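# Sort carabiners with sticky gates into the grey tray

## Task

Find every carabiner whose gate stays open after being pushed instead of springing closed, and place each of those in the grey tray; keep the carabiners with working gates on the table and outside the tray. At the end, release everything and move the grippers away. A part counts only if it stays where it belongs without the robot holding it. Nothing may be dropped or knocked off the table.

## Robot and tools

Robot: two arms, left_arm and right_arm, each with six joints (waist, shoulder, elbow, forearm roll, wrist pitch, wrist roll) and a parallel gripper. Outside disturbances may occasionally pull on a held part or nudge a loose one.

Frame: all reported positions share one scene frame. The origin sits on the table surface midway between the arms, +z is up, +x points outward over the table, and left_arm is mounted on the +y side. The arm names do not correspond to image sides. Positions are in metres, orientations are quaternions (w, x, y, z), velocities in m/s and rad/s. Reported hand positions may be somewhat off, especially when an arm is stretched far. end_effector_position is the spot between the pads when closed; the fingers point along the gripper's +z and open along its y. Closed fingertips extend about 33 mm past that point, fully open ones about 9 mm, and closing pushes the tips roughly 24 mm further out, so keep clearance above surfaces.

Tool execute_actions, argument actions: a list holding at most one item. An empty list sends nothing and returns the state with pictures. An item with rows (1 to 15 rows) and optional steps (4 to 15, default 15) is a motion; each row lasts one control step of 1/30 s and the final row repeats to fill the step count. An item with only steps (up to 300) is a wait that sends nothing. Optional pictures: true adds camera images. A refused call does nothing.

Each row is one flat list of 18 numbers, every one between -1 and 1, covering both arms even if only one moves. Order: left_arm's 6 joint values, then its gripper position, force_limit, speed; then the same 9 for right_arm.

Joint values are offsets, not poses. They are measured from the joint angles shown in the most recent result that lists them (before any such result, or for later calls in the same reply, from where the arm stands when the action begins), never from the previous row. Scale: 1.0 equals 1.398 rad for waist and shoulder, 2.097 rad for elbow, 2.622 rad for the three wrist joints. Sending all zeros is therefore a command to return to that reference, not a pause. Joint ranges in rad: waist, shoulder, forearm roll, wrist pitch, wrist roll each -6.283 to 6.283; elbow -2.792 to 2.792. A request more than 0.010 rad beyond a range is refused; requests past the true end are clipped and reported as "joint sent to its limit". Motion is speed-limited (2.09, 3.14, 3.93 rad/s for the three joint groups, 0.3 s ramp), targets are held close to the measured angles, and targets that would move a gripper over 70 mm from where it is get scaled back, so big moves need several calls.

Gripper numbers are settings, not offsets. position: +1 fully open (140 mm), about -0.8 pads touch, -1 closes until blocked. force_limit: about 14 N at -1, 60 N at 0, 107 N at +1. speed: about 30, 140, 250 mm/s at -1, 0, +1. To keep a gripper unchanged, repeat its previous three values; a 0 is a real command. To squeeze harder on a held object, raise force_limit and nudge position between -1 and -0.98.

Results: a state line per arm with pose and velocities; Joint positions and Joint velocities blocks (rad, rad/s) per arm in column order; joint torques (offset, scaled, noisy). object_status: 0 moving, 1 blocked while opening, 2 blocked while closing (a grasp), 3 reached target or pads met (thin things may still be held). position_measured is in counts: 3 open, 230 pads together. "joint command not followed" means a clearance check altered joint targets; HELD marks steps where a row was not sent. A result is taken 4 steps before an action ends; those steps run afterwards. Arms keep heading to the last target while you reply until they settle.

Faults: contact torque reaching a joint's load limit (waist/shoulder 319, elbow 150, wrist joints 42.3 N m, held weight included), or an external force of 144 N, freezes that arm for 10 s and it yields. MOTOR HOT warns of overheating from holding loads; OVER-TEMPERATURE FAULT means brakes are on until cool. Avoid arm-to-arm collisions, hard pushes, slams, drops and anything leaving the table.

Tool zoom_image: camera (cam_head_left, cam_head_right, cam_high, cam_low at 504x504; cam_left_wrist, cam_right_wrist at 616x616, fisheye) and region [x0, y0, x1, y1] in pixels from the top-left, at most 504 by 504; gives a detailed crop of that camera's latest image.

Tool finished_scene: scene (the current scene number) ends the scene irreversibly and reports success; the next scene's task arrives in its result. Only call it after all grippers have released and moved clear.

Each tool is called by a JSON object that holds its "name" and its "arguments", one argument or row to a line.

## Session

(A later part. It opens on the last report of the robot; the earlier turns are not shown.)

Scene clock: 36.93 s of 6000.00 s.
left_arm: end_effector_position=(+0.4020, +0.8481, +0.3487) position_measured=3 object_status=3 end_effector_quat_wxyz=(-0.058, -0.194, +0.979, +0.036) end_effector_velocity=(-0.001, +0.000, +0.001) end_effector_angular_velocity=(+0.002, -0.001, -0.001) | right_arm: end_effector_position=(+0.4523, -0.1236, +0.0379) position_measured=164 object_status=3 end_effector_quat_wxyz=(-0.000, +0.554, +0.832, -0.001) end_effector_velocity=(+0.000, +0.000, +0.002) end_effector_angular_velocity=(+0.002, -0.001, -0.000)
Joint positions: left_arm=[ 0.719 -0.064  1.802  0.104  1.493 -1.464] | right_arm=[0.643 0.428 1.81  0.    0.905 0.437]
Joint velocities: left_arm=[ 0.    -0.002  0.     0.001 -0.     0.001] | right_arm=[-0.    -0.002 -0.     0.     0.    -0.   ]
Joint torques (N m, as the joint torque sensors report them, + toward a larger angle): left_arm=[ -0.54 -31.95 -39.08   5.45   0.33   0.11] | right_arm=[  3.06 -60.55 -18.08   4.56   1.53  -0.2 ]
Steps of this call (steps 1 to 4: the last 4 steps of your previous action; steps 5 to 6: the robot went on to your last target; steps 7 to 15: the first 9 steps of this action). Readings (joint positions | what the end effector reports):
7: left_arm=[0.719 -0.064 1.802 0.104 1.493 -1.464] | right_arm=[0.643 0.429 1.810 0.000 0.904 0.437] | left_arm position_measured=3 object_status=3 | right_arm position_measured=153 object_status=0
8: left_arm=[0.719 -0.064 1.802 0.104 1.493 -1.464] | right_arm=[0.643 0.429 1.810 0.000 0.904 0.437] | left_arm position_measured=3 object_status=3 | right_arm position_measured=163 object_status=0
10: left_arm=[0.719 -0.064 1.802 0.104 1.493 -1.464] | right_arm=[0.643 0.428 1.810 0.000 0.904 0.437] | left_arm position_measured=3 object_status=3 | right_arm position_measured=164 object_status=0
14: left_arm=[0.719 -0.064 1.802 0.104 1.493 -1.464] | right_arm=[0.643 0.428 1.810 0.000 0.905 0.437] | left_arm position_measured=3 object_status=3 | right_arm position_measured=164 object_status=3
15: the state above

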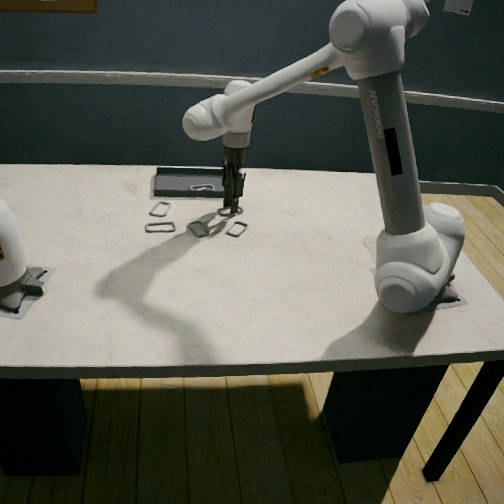

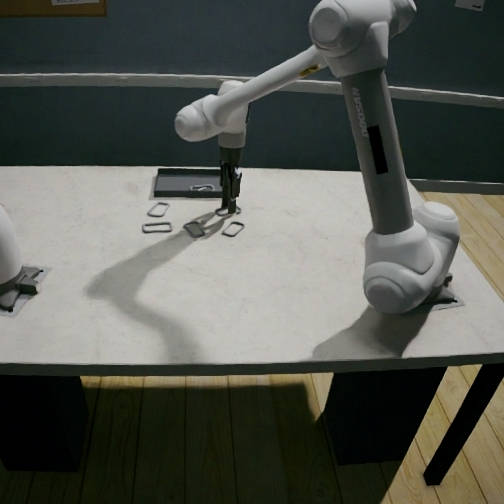

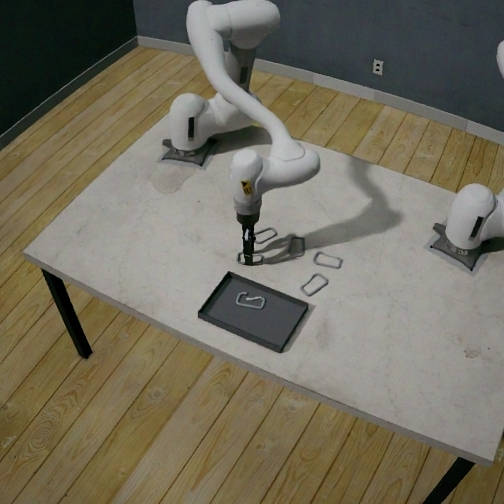

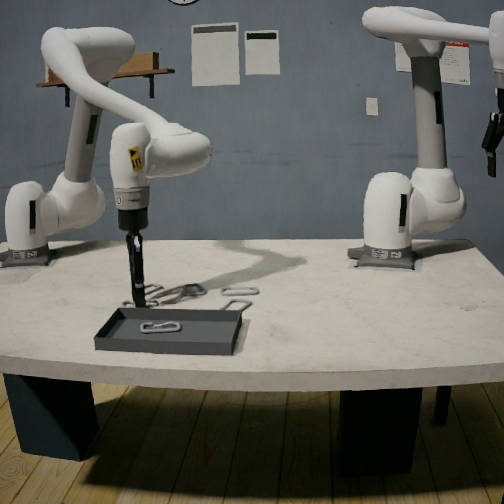

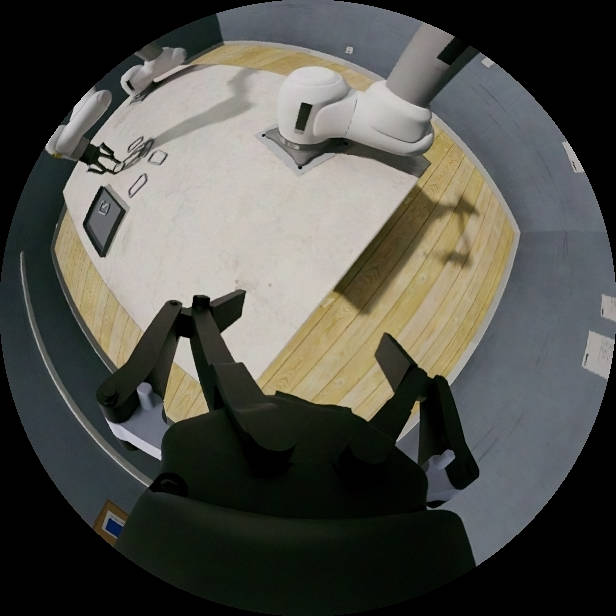

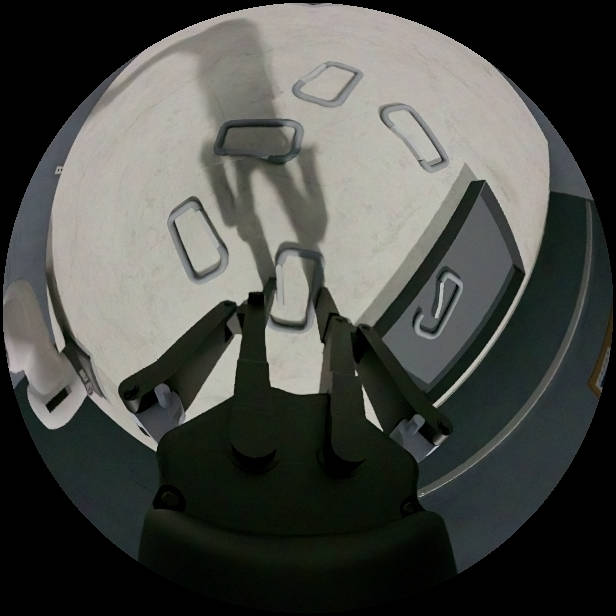

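{"name": "execute_actions", "arguments": {
  "actions": [
    {"rows":[[0,0,0,0,0,0,1,0,0,0,-0.0005,-0.0003,0,0.0005,0,-0.34,0,-0.9]],"steps":13}
  ],
  "pictures": true
}}

{"name": "zoom_image", "arguments": {
  "camera": "cam_right_wrist",
  "region": [200,180,420,400]
}}

Scene clock: 37.40 s of 6000.00 s.
left_arm: end_effector_position=(+0.4020, +0.8481, +0.3487) position_measured=3 object_status=3 end_effector_quat_wxyz=(-0.058, -0.194, +0.979, +0.036) end_effector_velocity=(-0.000, +0.000, -0.000) end_effector_angular_velocity=(-0.000, +0.000, +0.004) | right_arm: end_effector_position=(+0.4524, -0.1236, +0.0386) position_measured=172 object_status=0 end_effector_quat_wxyz=(-0.000, +0.554, +0.832, -0.001) end_effector_velocity=(+0.000, -0.000, -0.001) end_effector_angular_velocity=(-0.001, +0.000, +0.001)
Joint positions: left_arm=[ 0.719 -0.064  1.802  0.104  1.493 -1.464] | right_arm=[0.643 0.428 1.809 0.    0.906 0.437]
Joint velocities: left_arm=[ 0.001  0.001 -0.    -0.     0.    -0.003] | right_arm=[-0.     0.001 -0.001 -0.     0.    -0.001]
Joint torques (N m, as the joint torque sensors report them, + toward a larger angle): left_arm=[  0.3  -32.69 -39.2    5.46   0.38   0.04] | right_arm=[  2.41 -68.4  -24.48   3.78   0.81  -0.32]
Steps of this call (steps 1 to 4: the last 4 steps of your previous action; step 5: the robot went on to your last target; steps 6 to 14: the first 9 steps of this action). Readings (joint positions | what the end effector reports):
6: left_arm=[0.719 -0.064 1.802 0.104 1.493 -1.464] | right_arm=[0.643 0.428 1.810 0.000 0.905 0.437] | left_arm position_measured=3 object_status=3 | right_arm position_measured=164 object_status=0
7: left_arm=[0.719 -0.064 1.802 0.104 1.493 -1.464] | right_arm=[0.643 0.428 1.810 0.000 0.905 0.437] | left_arm position_measured=3 object_status=3 | right_arm position_measured=165 object_status=0
9: left_arm=[0.719 -0.064 1.802 0.104 1.493 -1.464] | right_arm=[0.643 0.428 1.810 0.000 0.906 0.437] | left_arm position_measured=3 object_status=3 | right_arm position_measured=169 object_status=0
13: left_arm=[0.719 -0.064 1.802 0.104 1.493 -1.464] | right_arm=[0.643 0.428 1.810 0.000 0.906 0.437] | left_arm position_measured=3 object_status=3 | right_arm position_measured=172 object_status=0
14: the state above

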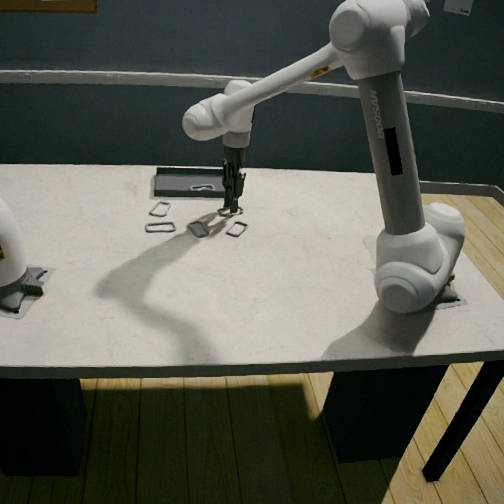

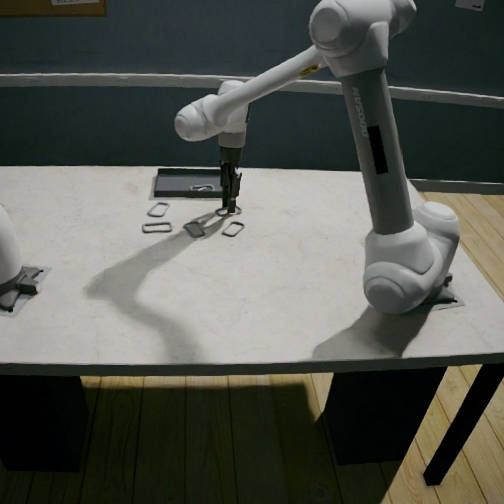

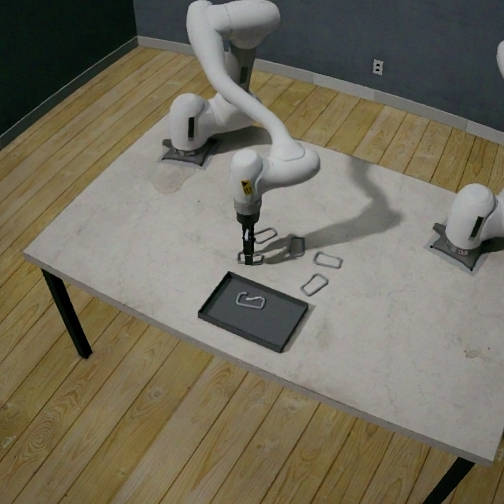

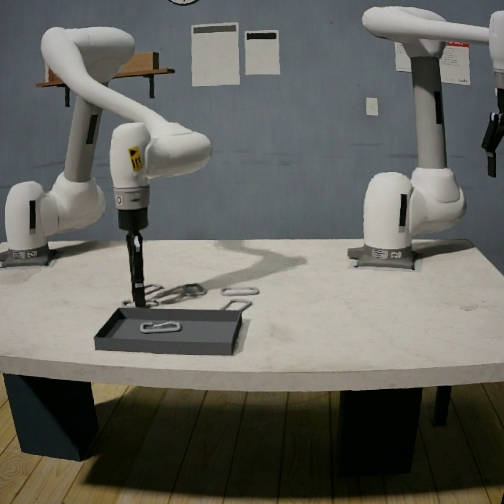

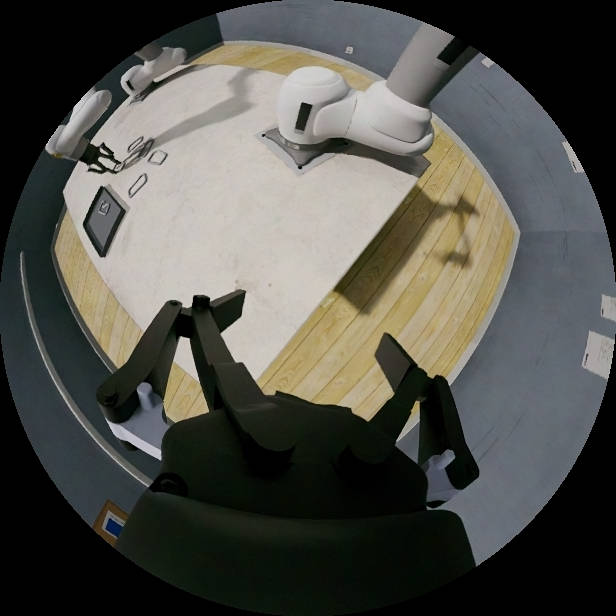

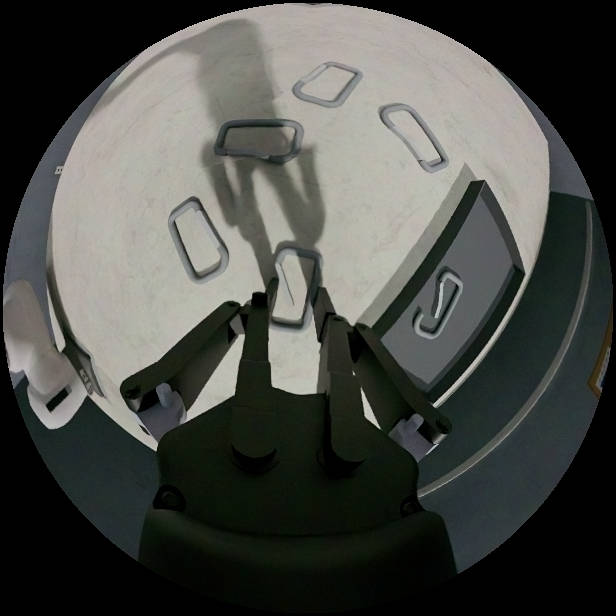

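Region (200, 180, 420, 400) of cam_right_wrist's 616x616 image, scaled by 2.291, with more detail than that image has.

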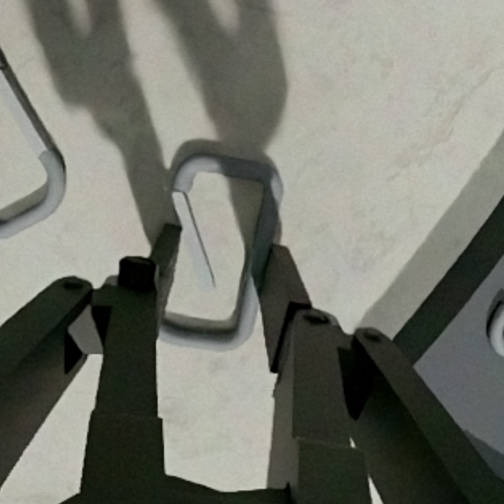

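Opening well. A bit more, then release.

{"name": "execute_actions", "arguments": {
  "actions": [
    {"rows":[[0,0,0,0,0,0,1,0,0,0,-0.0002,-0.0001,0,0.0002,0,-0.41,0,-0.8]],"steps":12}
  ],
  "pictures": true
}}

{"name": "zoom_image", "arguments": {
  "camera": "cam_right_wrist",
  "region": [200,180,420,400]
}}

{"name": "execute_actions", "arguments": {
  "actions": [
    {"rows":[[0,0,0,0,0,0,1,0,0,0,0,0,0,0,0,0.2,0,0.5],[0,0,0,0,0,0,1,0,0,0,0,0,0,0,0,0.2,0,0.5],[0,0,0,0,0,0,1,0,0,0,0,0,0,0,0,0.2,0,0.5],[0,0,0,0,0,0,1,0,0,0,0,0,0,0,0,0.2,0,0.5],[0,0,0,0,0,0,1,0,0,0,0,0,0,0,0,0.2,0,0.5],[0,0,0,0,0,0,1,0,0,0,-0.024,-0.014,0,0.0263,0,0.2,0,0.5]],"steps":15}
  ],
  "pictures": true
}}

{"name": "zoom_image", "arguments": {
  "camera": "cam_right_wrist",
  "region": [200,180,420,400]
}}

Scene clock: 37.93 s of 6000.00 s.
left_arm: end_effector_position=(+0.4020, +0.8481, +0.3487) position_measured=3 object_status=3 end_effector_quat_wxyz=(-0.058, -0.194, +0.979, +0.036) end_effector_velocity=(-0.000, -0.000, +0.001) end_effector_angular_velocity=(+0.001, -0.002, -0.001) | right_arm: end_effector_position=(+0.4524, -0.1236, +0.0389) position_measured=178 object_status=0 end_effector_quat_wxyz=(-0.000, +0.554, +0.832, -0.001) end_effector_velocity=(-0.000, +0.000, +0.000) end_effector_angular_velocity=(+0.000, +0.000, -0.001)
Joint positions: left_arm=[ 0.719 -0.064  1.802  0.104  1.493 -1.464] | right_arm=[0.643 0.427 1.809 0.    0.907 0.437]
Joint velocities: left_arm=[ 0.    -0.002  0.    -0.     0.     0.001] | right_arm=[-0.    -0.    -0.     0.001  0.     0.   ]
Joint torques (N m, as the joint torque sensors report them, + toward a larger angle): left_arm=[ -0.6  -32.01 -39.27   5.49   0.34   0.05] | right_arm=[  3.76 -67.71 -24.57   4.     0.74  -0.32]
Steps of this call (steps 1 to 4: the last 4 steps of your previous action; steps 5 to 8: the robot went on to your last target; steps 9 to 16: the first 8 steps of this action). Readings (joint positions | what the end effector reports):
9: left_arm=[0.719 -0.064 1.802 0.104 1.493 -1.464] | right_arm=[0.643 0.428 1.809 0.000 0.906 0.437] | left_arm position_measured=3 object_status=3 | right_arm position_measured=172 object_status=0
10: left_arm=[0.719 -0.064 1.802 0.104 1.493 -1.464] | right_arm=[0.643 0.427 1.809 0.000 0.906 0.437] | left_arm position_measured=3 object_status=3 | right_arm position_measured=173 object_status=0
12: left_arm=[0.719 -0.064 1.802 0.104 1.493 -1.464] | right_arm=[0.643 0.427 1.809 0.000 0.907 0.437] | left_arm position_measured=3 object_status=3 | right_arm position_measured=178 object_status=0
16: the state above

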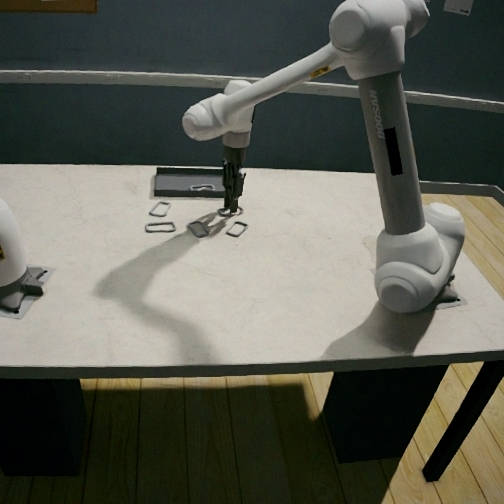

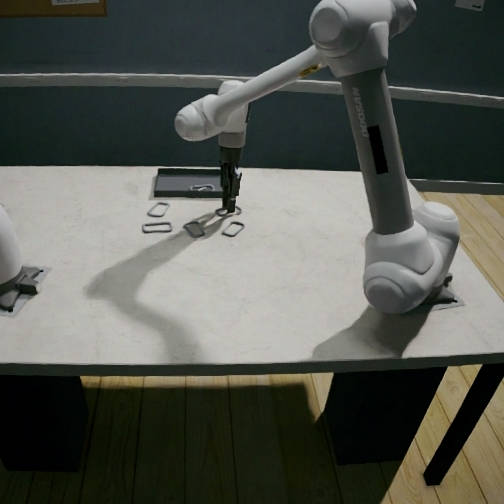

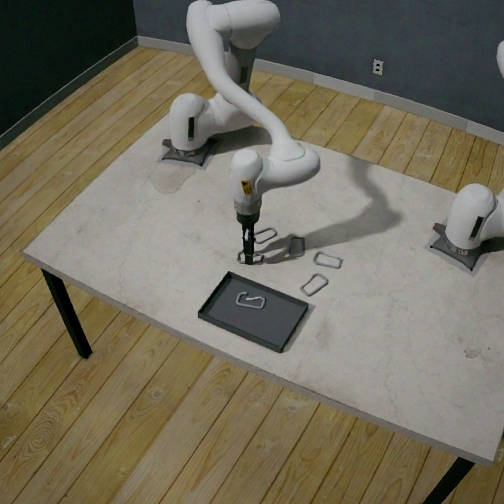

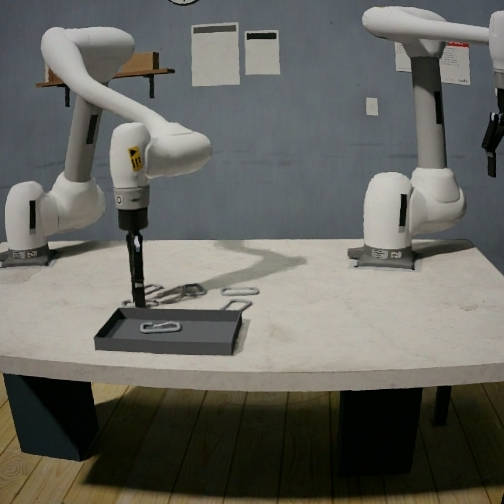

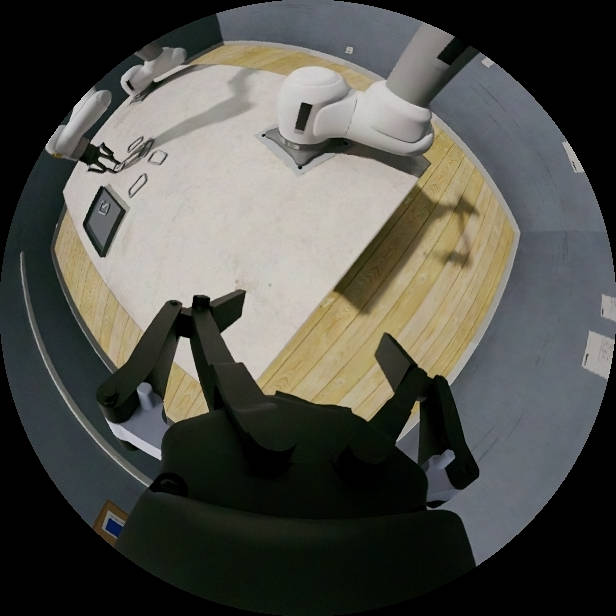

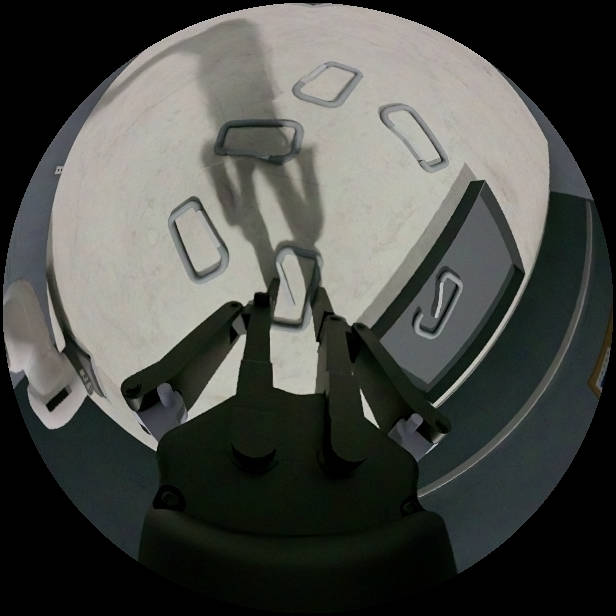

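Region (200, 180, 420, 400) of cam_right_wrist's 616x616 image, scaled by 2.291, with more detail than that image has.

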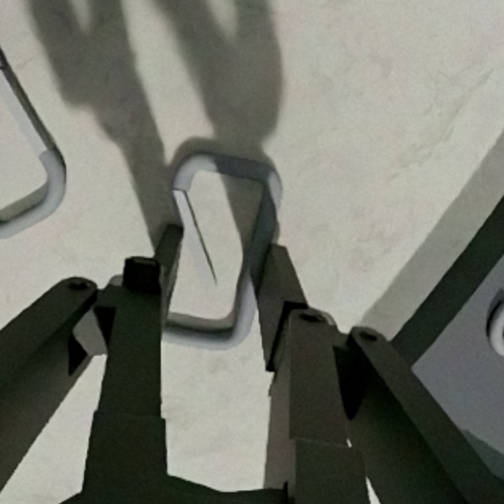

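Scene clock: 38.43 s of 6000.00 s.
left_arm: end_effector_position=(+0.4020, +0.8481, +0.3487) position_measured=3 object_status=3 end_effector_quat_wxyz=(-0.058, -0.194, +0.979, +0.036) end_effector_velocity=(-0.000, +0.000, -0.000) end_effector_angular_velocity=(-0.001, +0.001, +0.000) | right_arm: end_effector_position=(+0.4524, -0.1235, +0.0712) position_measured=104 object_status=0 end_effector_quat_wxyz=(-0.000, +0.554, +0.832, -0.003) end_effector_velocity=(-0.004, -0.005, +0.075) end_effector_angular_velocity=(-0.015, +0.012, +0.001)
Joint positions: left_arm=[ 0.719 -0.064  1.802  0.104  1.493 -1.464] | right_arm=[0.643 0.398 1.783 0.    0.967 0.437]
Joint velocities: left_arm=[ 0.001  0.001  0.    -0.     0.     0.001] | right_arm=[-0.    -0.071 -0.056 -0.001  0.146 -0.   ]
Joint torques (N m, as the joint torque sensors report them, + toward a larger angle): left_arm=[ -0.14 -31.76 -39.19   5.44   0.23  -0.04] | right_arm=[  2.54 -55.76 -24.81   2.49  -0.22  -0.32]
Steps of this call (steps 1 to 4: the last 4 steps of your previous action; steps 5 to 15: the first 11 steps of this action, its rows measured from where the robot was after step 4). Readings (joint positions | what the end effector reports):
4: left_arm=[0.719 -0.064 1.802 0.104 1.493 -1.464] | right_arm=[0.643 0.427 1.809 0.000 0.907 0.437] | left_arm position_measured=3 object_status=3 | right_arm position_measured=178 object_status=2
5: left_arm=[0.719 -0.064 1.802 0.104 1.493 -1.464] | right_arm=[0.643 0.427 1.809 0.000 0.907 0.437] | left_arm position_measured=3 object_status=3 | right_arm position_measured=178 object_status=0
6: left_arm=[0.719 -0.064 1.802 0.104 1.493 -1.464] | right_arm=[0.643 0.427 1.809 0.000 0.907 0.437] | left_arm position_measured=3 object_status=3 | right_arm position_measured=176 object_status=0
8: left_arm=[0.719 -0.064 1.802 0.104 1.493 -1.464] | right_arm=[0.643 0.427 1.809 0.000 0.907 0.437] | left_arm position_measured=3 object_status=3 | right_arm position_measured=153 object_status=0
12: left_arm=[0.719 -0.064 1.802 0.104 1.493 -1.464] | right_arm=[0.643 0.417 1.800 0.000 0.930 0.437] | left_arm position_measured=3 object_status=3 | right_arm position_measured=111 object_status=0
15: the state above

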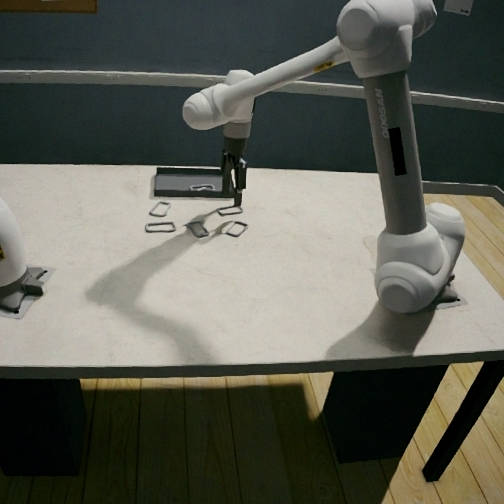

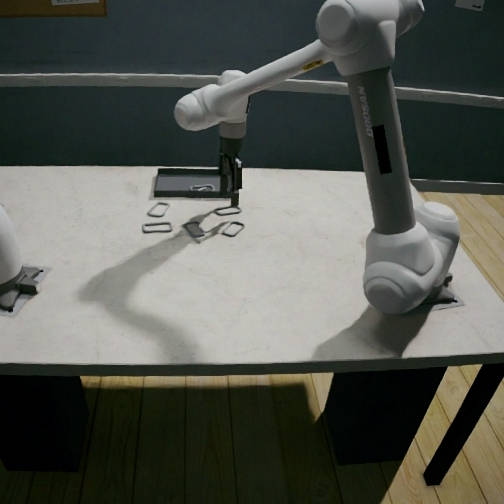

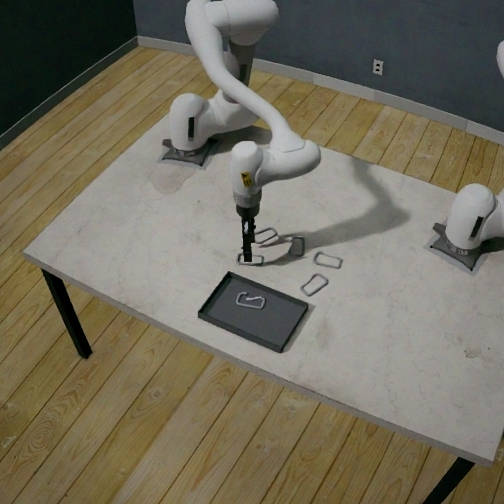

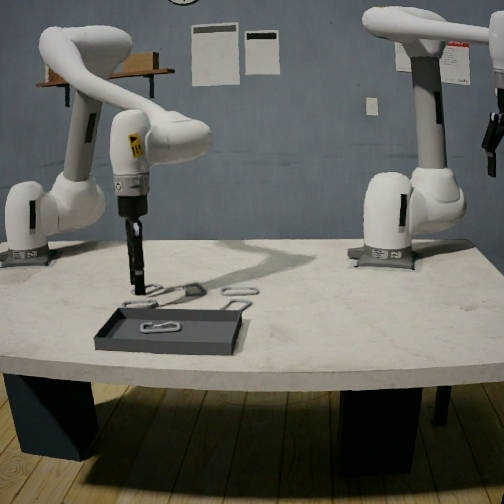

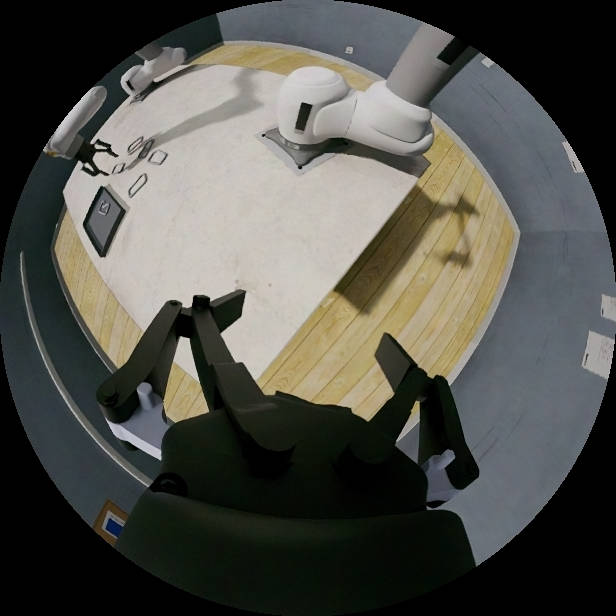

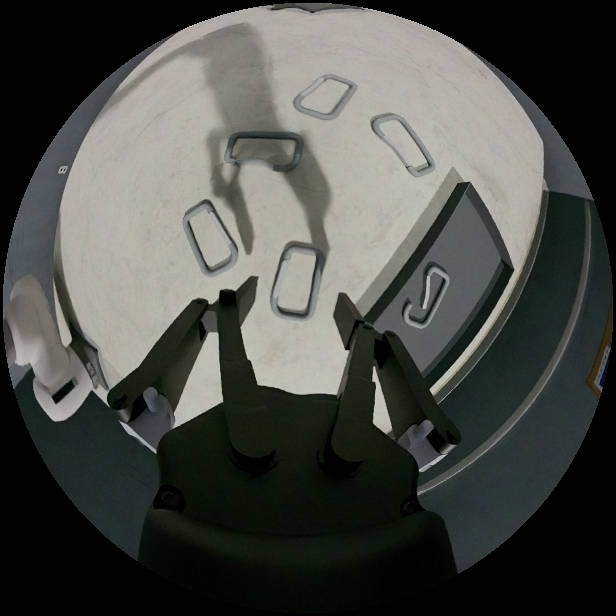

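Region (200, 180, 420, 400) of cam_right_wrist's 616x616 image, scaled by 2.291, with more detail than that image has.

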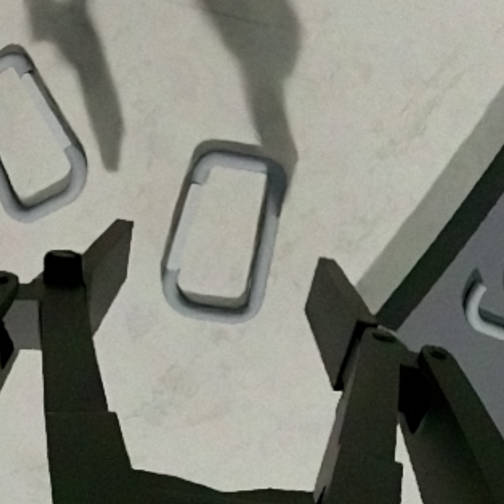

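{"name": "execute_actions", "arguments": {
  "actions": [
    {"rows":[[0,0,0,0,0,0,1,0,0,0.1123,-0.0558,0.0534,0,-0.013,-0.0374,0.2,0,0]],"steps":15}
  ]
}}

{"name": "execute_actions", "arguments": {
  "actions": [
    {"steps":8}
  ],
  "pictures": true
}}

{"name": "zoom_image", "arguments": {
  "camera": "cam_right_wrist",
  "region": [200,180,420,400]
}}

Scene clock: 39.20 s of 6000.00 s.
left_arm: end_effector_position=(+0.4020, +0.8481, +0.3487) position_measured=3 object_status=3 end_effector_quat_wxyz=(-0.058, -0.194, +0.979, +0.036) end_effector_velocity=(-0.000, +0.000, +0.000) end_effector_angular_velocity=(+0.000, -0.001, +0.003) | right_arm: end_effector_position=(+0.3401, -0.1082, +0.0732) position_measured=104 object_status=3 end_effector_quat_wxyz=(-0.000, +0.452, +0.892, -0.003) end_effector_velocity=(-0.161, +0.008, -0.005) end_effector_angular_velocity=(+0.003, -0.001, +0.346)
Joint positions: left_arm=[ 0.719 -0.064  1.802  0.104  1.493 -1.464] | right_arm=[0.79  0.325 1.887 0.    0.936 0.345]
Joint velocities: left_arm=[ 0.001 -0.001  0.    -0.    -0.    -0.002] | right_arm=[ 0.214 -0.1    0.155 -0.001 -0.058 -0.131]
Joint torques (N m, as the joint torque sensors report them, + toward a larger angle): left_arm=[ -0.42 -31.84 -38.98   5.4    0.31   0.08] | right_arm=[-13.54 -55.16 -36.79   3.57  -0.35  -0.32]
Steps of this call (steps 1 to 4: the last 4 steps of your previous action; steps 5 to 12: the robot went on to your last target; steps 13 to 23: the first 11 steps of this action). Readings (joint positions | what the end effector reports):
13: left_arm=[0.719 -0.064 1.802 0.104 1.493 -1.464] | right_arm=[0.644 0.394 1.780 0.000 0.976 0.437] | left_arm position_measured=3 object_status=3 | right_arm position_measured=104 object_status=3
14: left_arm=[0.719 -0.064 1.802 0.104 1.493 -1.464] | right_arm=[0.647 0.392 1.783 0.000 0.975 0.434] | left_arm position_measured=3 object_status=3 | right_arm position_measured=104 object_status=3
16: left_arm=[0.719 -0.064 1.802 0.104 1.493 -1.464] | right_arm=[0.676 0.378 1.805 0.000 0.966 0.416] | left_arm position_measured=3 object_status=3 | right_arm position_measured=104 object_status=3
20: left_arm=[0.719 -0.064 1.802 0.104 1.493 -1.464] | right_arm=[0.751 0.343 1.860 0.000 0.946 0.369] | left_arm position_measured=3 object_status=3 | right_arm position_measured=104 object_status=3
23: the state above

Scene clock: 39.47 s of 6000.00 s.
left_arm: end_effector_position=(+0.4020, +0.8481, +0.3487) position_measured=3 object_status=3 end_effector_quat_wxyz=(-0.058, -0.194, +0.979, +0.036) end_effector_velocity=(+0.000, +0.000, -0.001) end_effector_angular_velocity=(-0.001, +0.002, -0.000) | right_arm: end_effector_position=(+0.3321, -0.1080, +0.0728) position_measured=104 object_status=3 end_effector_quat_wxyz=(-0.000, +0.444, +0.896, -0.003) end_effector_velocity=(-0.002, +0.000, +0.000) end_effector_angular_velocity=(+0.000, +0.000, +0.003)
Joint positions: left_arm=[ 0.719 -0.064  1.802  0.104  1.493 -1.464] | right_arm=[0.8   0.32  1.895 0.    0.933 0.339]
Joint velocities: left_arm=[-0.     0.002  0.     0.    -0.     0.   ] | right_arm=[ 0.003 -0.002  0.002  0.    -0.001 -0.001]
Joint torques (N m, as the joint torque sensors report them, + toward a larger angle): left_arm=[ -0.57 -31.92 -39.17   5.48   0.36   0.03] | right_arm=[  3.26 -67.54 -31.65   3.71  -0.14  -0.39]
Kept back: nothing.
Steps of this call (steps 1 to 4: the last 4 steps of your previous action; steps 5 to 8: the robot went on to your last target). Readings (joint positions | what the end effector reports):
1: left_arm=[0.719 -0.064 1.802 0.104 1.493 -1.464] | right_arm=[0.795 0.322 1.891 0.000 0.934 0.342] | left_arm position_measured=3 object_status=3 | right_arm position_measured=104 object_status=3
2: left_arm=[0.719 -0.064 1.802 0.104 1.493 -1.464] | right_arm=[0.797 0.321 1.893 0.000 0.934 0.341] | left_arm position_measured=3 object_status=3 | right_arm position_measured=104 object_status=3
4: left_arm=[0.719 -0.064 1.802 0.104 1.493 -1.464] | right_arm=[0.799 0.320 1.894 0.000 0.933 0.339] | left_arm position_measured=3 object_status=3 | right_arm position_measured=104 object_status=3
8: the state above

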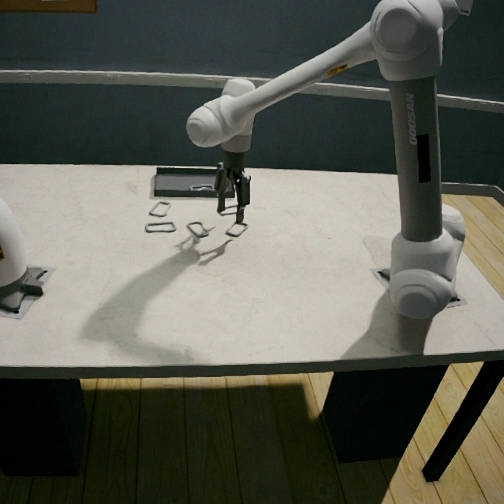

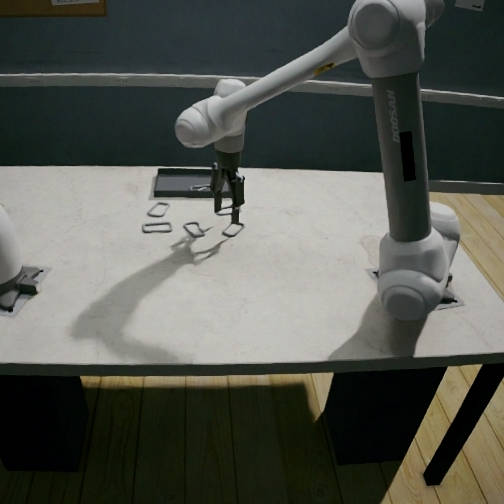

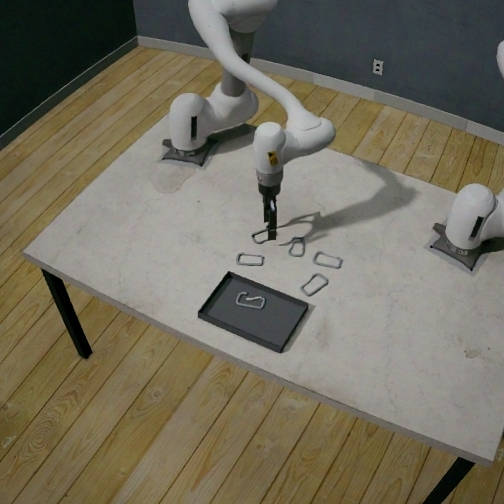

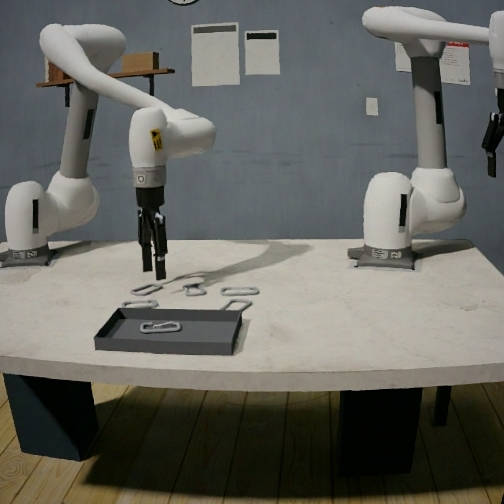

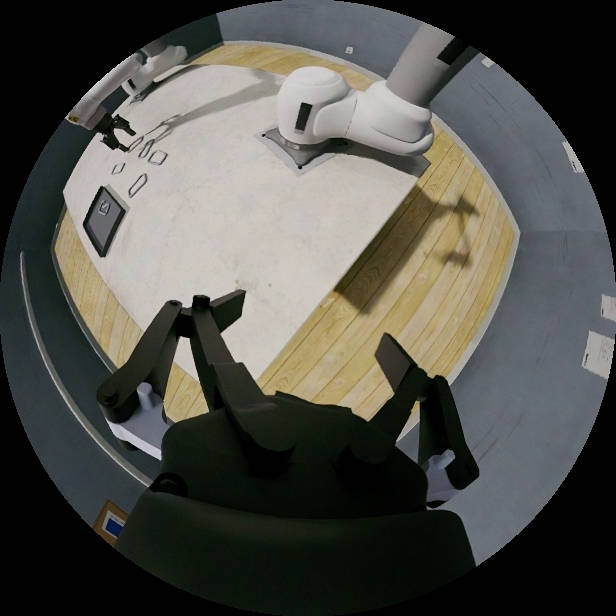

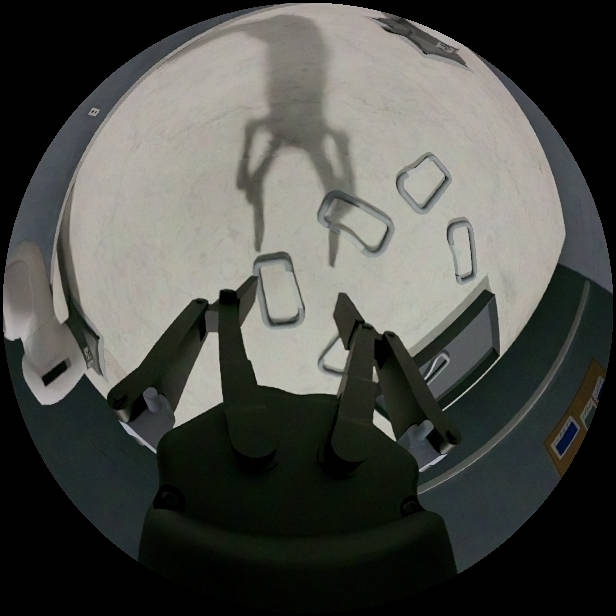

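Region (200, 180, 420, 400) of cam_right_wrist's 616x616 image, scaled by 2.291, with more detail than that image has.

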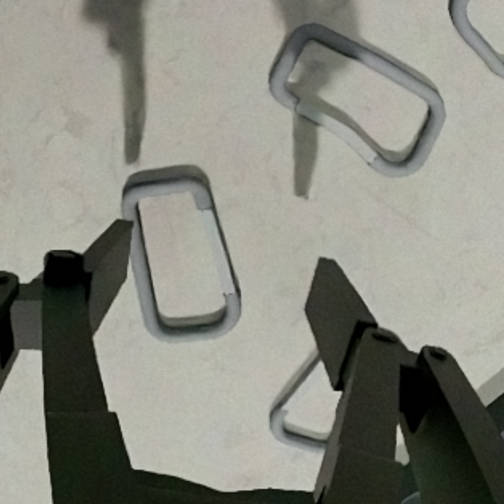

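{"name": "execute_actions", "arguments": {
  "actions": [
    {"rows":[[0,0,0,0,0,0,1,0,0,0.005,-0.0241,0.0227,0,-0.0051,-0.0934,0.2,0,0]],"steps":15}
  ]
}}

{"name": "execute_actions", "arguments": {
  "actions": [],
  "pictures": true
}}

{"name": "zoom_image", "arguments": {
  "camera": "cam_right_wrist",
  "region": [200,180,420,400]
}}

Scene clock: 40.10 s of 6000.00 s.
left_arm: end_effector_position=(+0.4020, +0.8481, +0.3487) position_measured=3 object_status=3 end_effector_quat_wxyz=(-0.058, -0.194, +0.979, +0.036) end_effector_velocity=(+0.000, -0.000, -0.000) end_effector_angular_velocity=(-0.001, +0.000, +0.001) | right_arm: end_effector_position=(+0.3150, -0.1263, +0.0729) position_measured=104 object_status=3 end_effector_quat_wxyz=(-0.001, +0.330, +0.944, -0.003) end_effector_velocity=(-0.002, -0.004, -0.002) end_effector_angular_velocity=(-0.002, +0.002, +0.045)
Joint positions: left_arm=[ 0.719 -0.064  1.802  0.104  1.493 -1.464] | right_arm=[0.807 0.286 1.942 0.    0.92  0.097]
Joint velocities: left_arm=[ 0.     0.001 -0.    -0.     0.    -0.001] | right_arm=[ 0.    -0.003  0.008 -0.    -0.002 -0.045]
Joint torques (N m, as the joint torque sensors report them, + toward a larger angle): left_arm=[ -0.21 -31.96 -38.92   5.42   0.29   0.07] | right_arm=[  1.75 -62.7  -31.78   3.69   0.03  -0.39]
Steps of this call (steps 1 to 8: the robot went on to your last target; steps 9 to 19: the first 11 steps of this action). Readings (joint positions | what the end effector reports):
9: left_arm=[0.719 -0.064 1.802 0.104 1.493 -1.464] | right_arm=[0.800 0.320 1.895 0.000 0.933 0.338] | left_arm position_measured=3 object_status=3 | right_arm position_measured=104 object_status=3
10: left_arm=[0.719 -0.064 1.802 0.104 1.493 -1.464] | right_arm=[0.801 0.319 1.897 0.000 0.932 0.331] | left_arm position_measured=3 object_status=3 | right_arm position_measured=104 object_status=3
12: left_arm=[0.719 -0.064 1.802 0.104 1.493 -1.464] | right_arm=[0.802 0.311 1.908 0.000 0.929 0.275] | left_arm position_measured=3 object_status=3 | right_arm position_measured=104 object_status=3
16: left_arm=[0.719 -0.064 1.802 0.104 1.493 -1.464] | right_arm=[0.807 0.290 1.938 0.000 0.921 0.120] | left_arm position_measured=3 object_status=3 | right_arm position_measured=104 object_status=3
19: the state above

Scene clock: 40.23 s of 6000.00 s.
left_arm: end_effector_position=(+0.4020, +0.8481, +0.3487) position_measured=3 object_status=3 end_effector_quat_wxyz=(-0.058, -0.194, +0.979, +0.036) end_effector_velocity=(-0.000, +0.000, -0.000) end_effector_angular_velocity=(+0.000, +0.001, +0.000) | right_arm: end_effector_position=(+0.3148, -0.1265, +0.0729) position_measured=104 object_status=3 end_effector_quat_wxyz=(-0.001, +0.328, +0.945, -0.003) end_effector_velocity=(-0.000, -0.000, +0.001) end_effector_angular_velocity=(+0.001, -0.001, +0.006)
Joint positions: left_arm=[ 0.719 -0.064  1.802  0.104  1.493 -1.464] | right_arm=[0.807 0.286 1.943 0.    0.919 0.094]
Joint velocities: left_arm=[0. 0. 0. 0. 0. 0.] | right_arm=[-0.    -0.002  0.001  0.    -0.001 -0.006]
Joint torques (N m, as the joint torque sensors report them, + toward a larger angle): left_arm=[ -0.19 -31.34 -39.06   5.39   0.32   0.09] | right_arm=[  2.17 -61.72 -31.95   3.62  -0.07  -0.29]
Kept back: nothing.
Steps of this call (steps 1 to 4: the last 4 steps of your previous action). Readings (joint positions | what the end effector reports):
1: left_arm=[0.719 -0.064 1.802 0.104 1.493 -1.464] | right_arm=[0.807 0.286 1.942 0.000 0.920 0.096] | left_arm position_measured=3 object_status=3 | right_arm position_measured=104 object_status=3
2: left_arm=[0.719 -0.064 1.802 0.104 1.493 -1.464] | right_arm=[0.807 0.286 1.943 0.000 0.919 0.095] | left_arm position_measured=3 object_status=3 | right_arm position_measured=104 object_status=3
4: the state above

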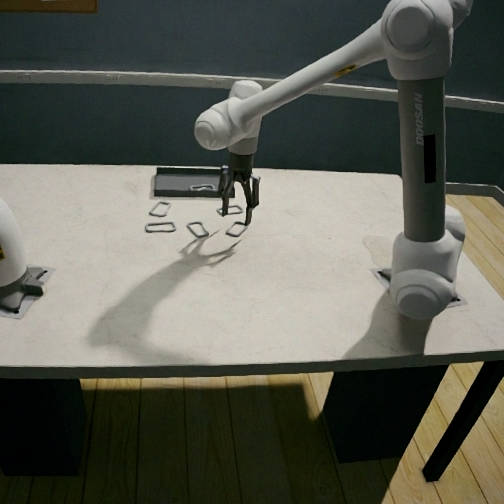

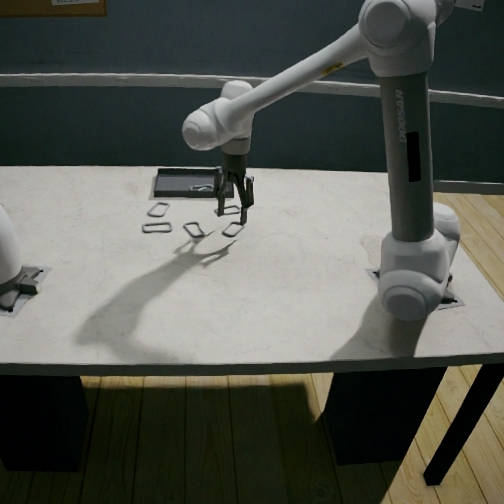

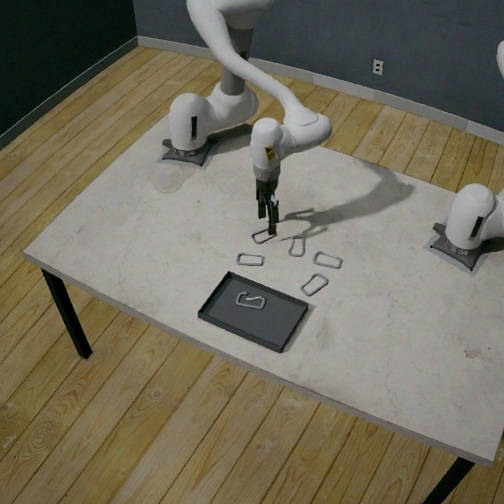

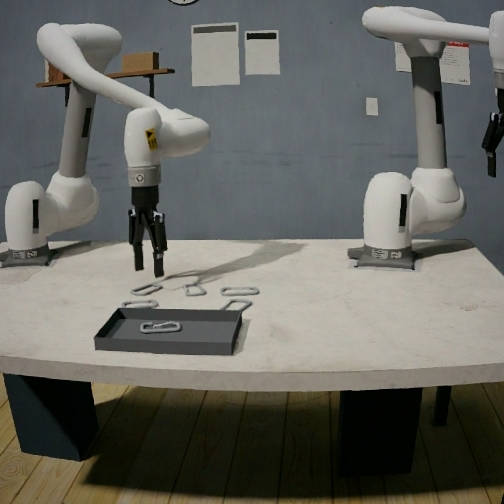

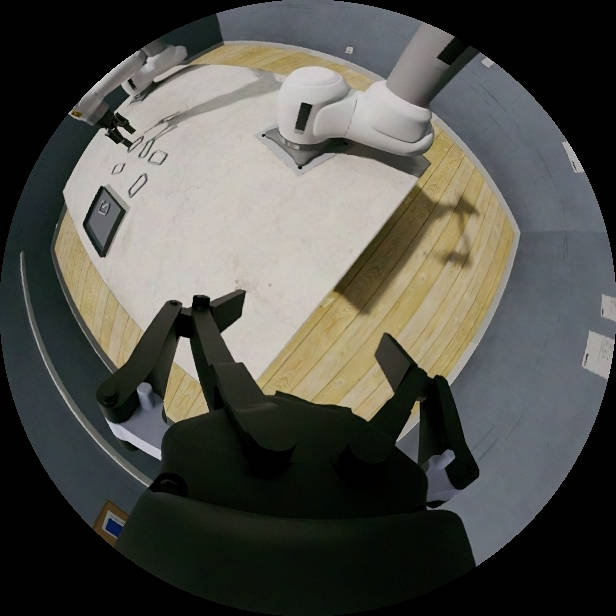

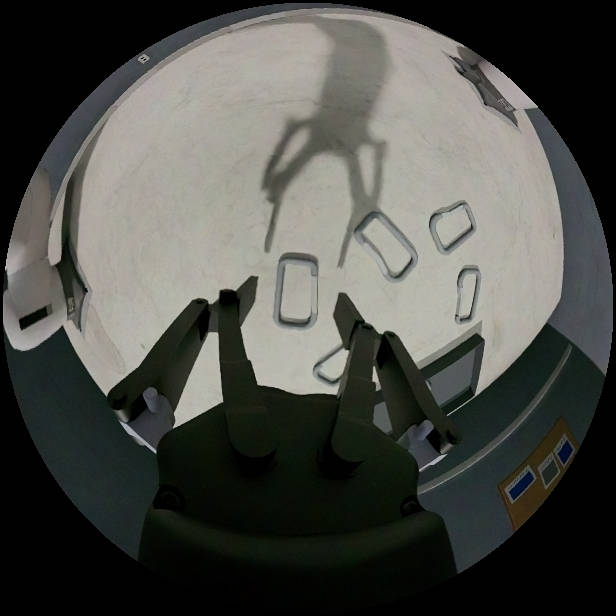

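Region (200, 180, 420, 400) of cam_right_wrist's 616x616 image, scaled by 2.291, with more detail than that image has.

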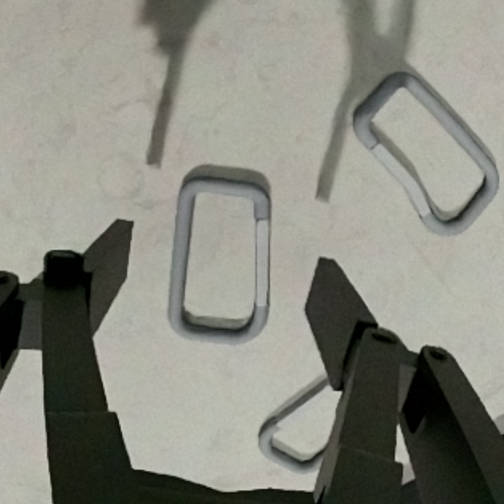

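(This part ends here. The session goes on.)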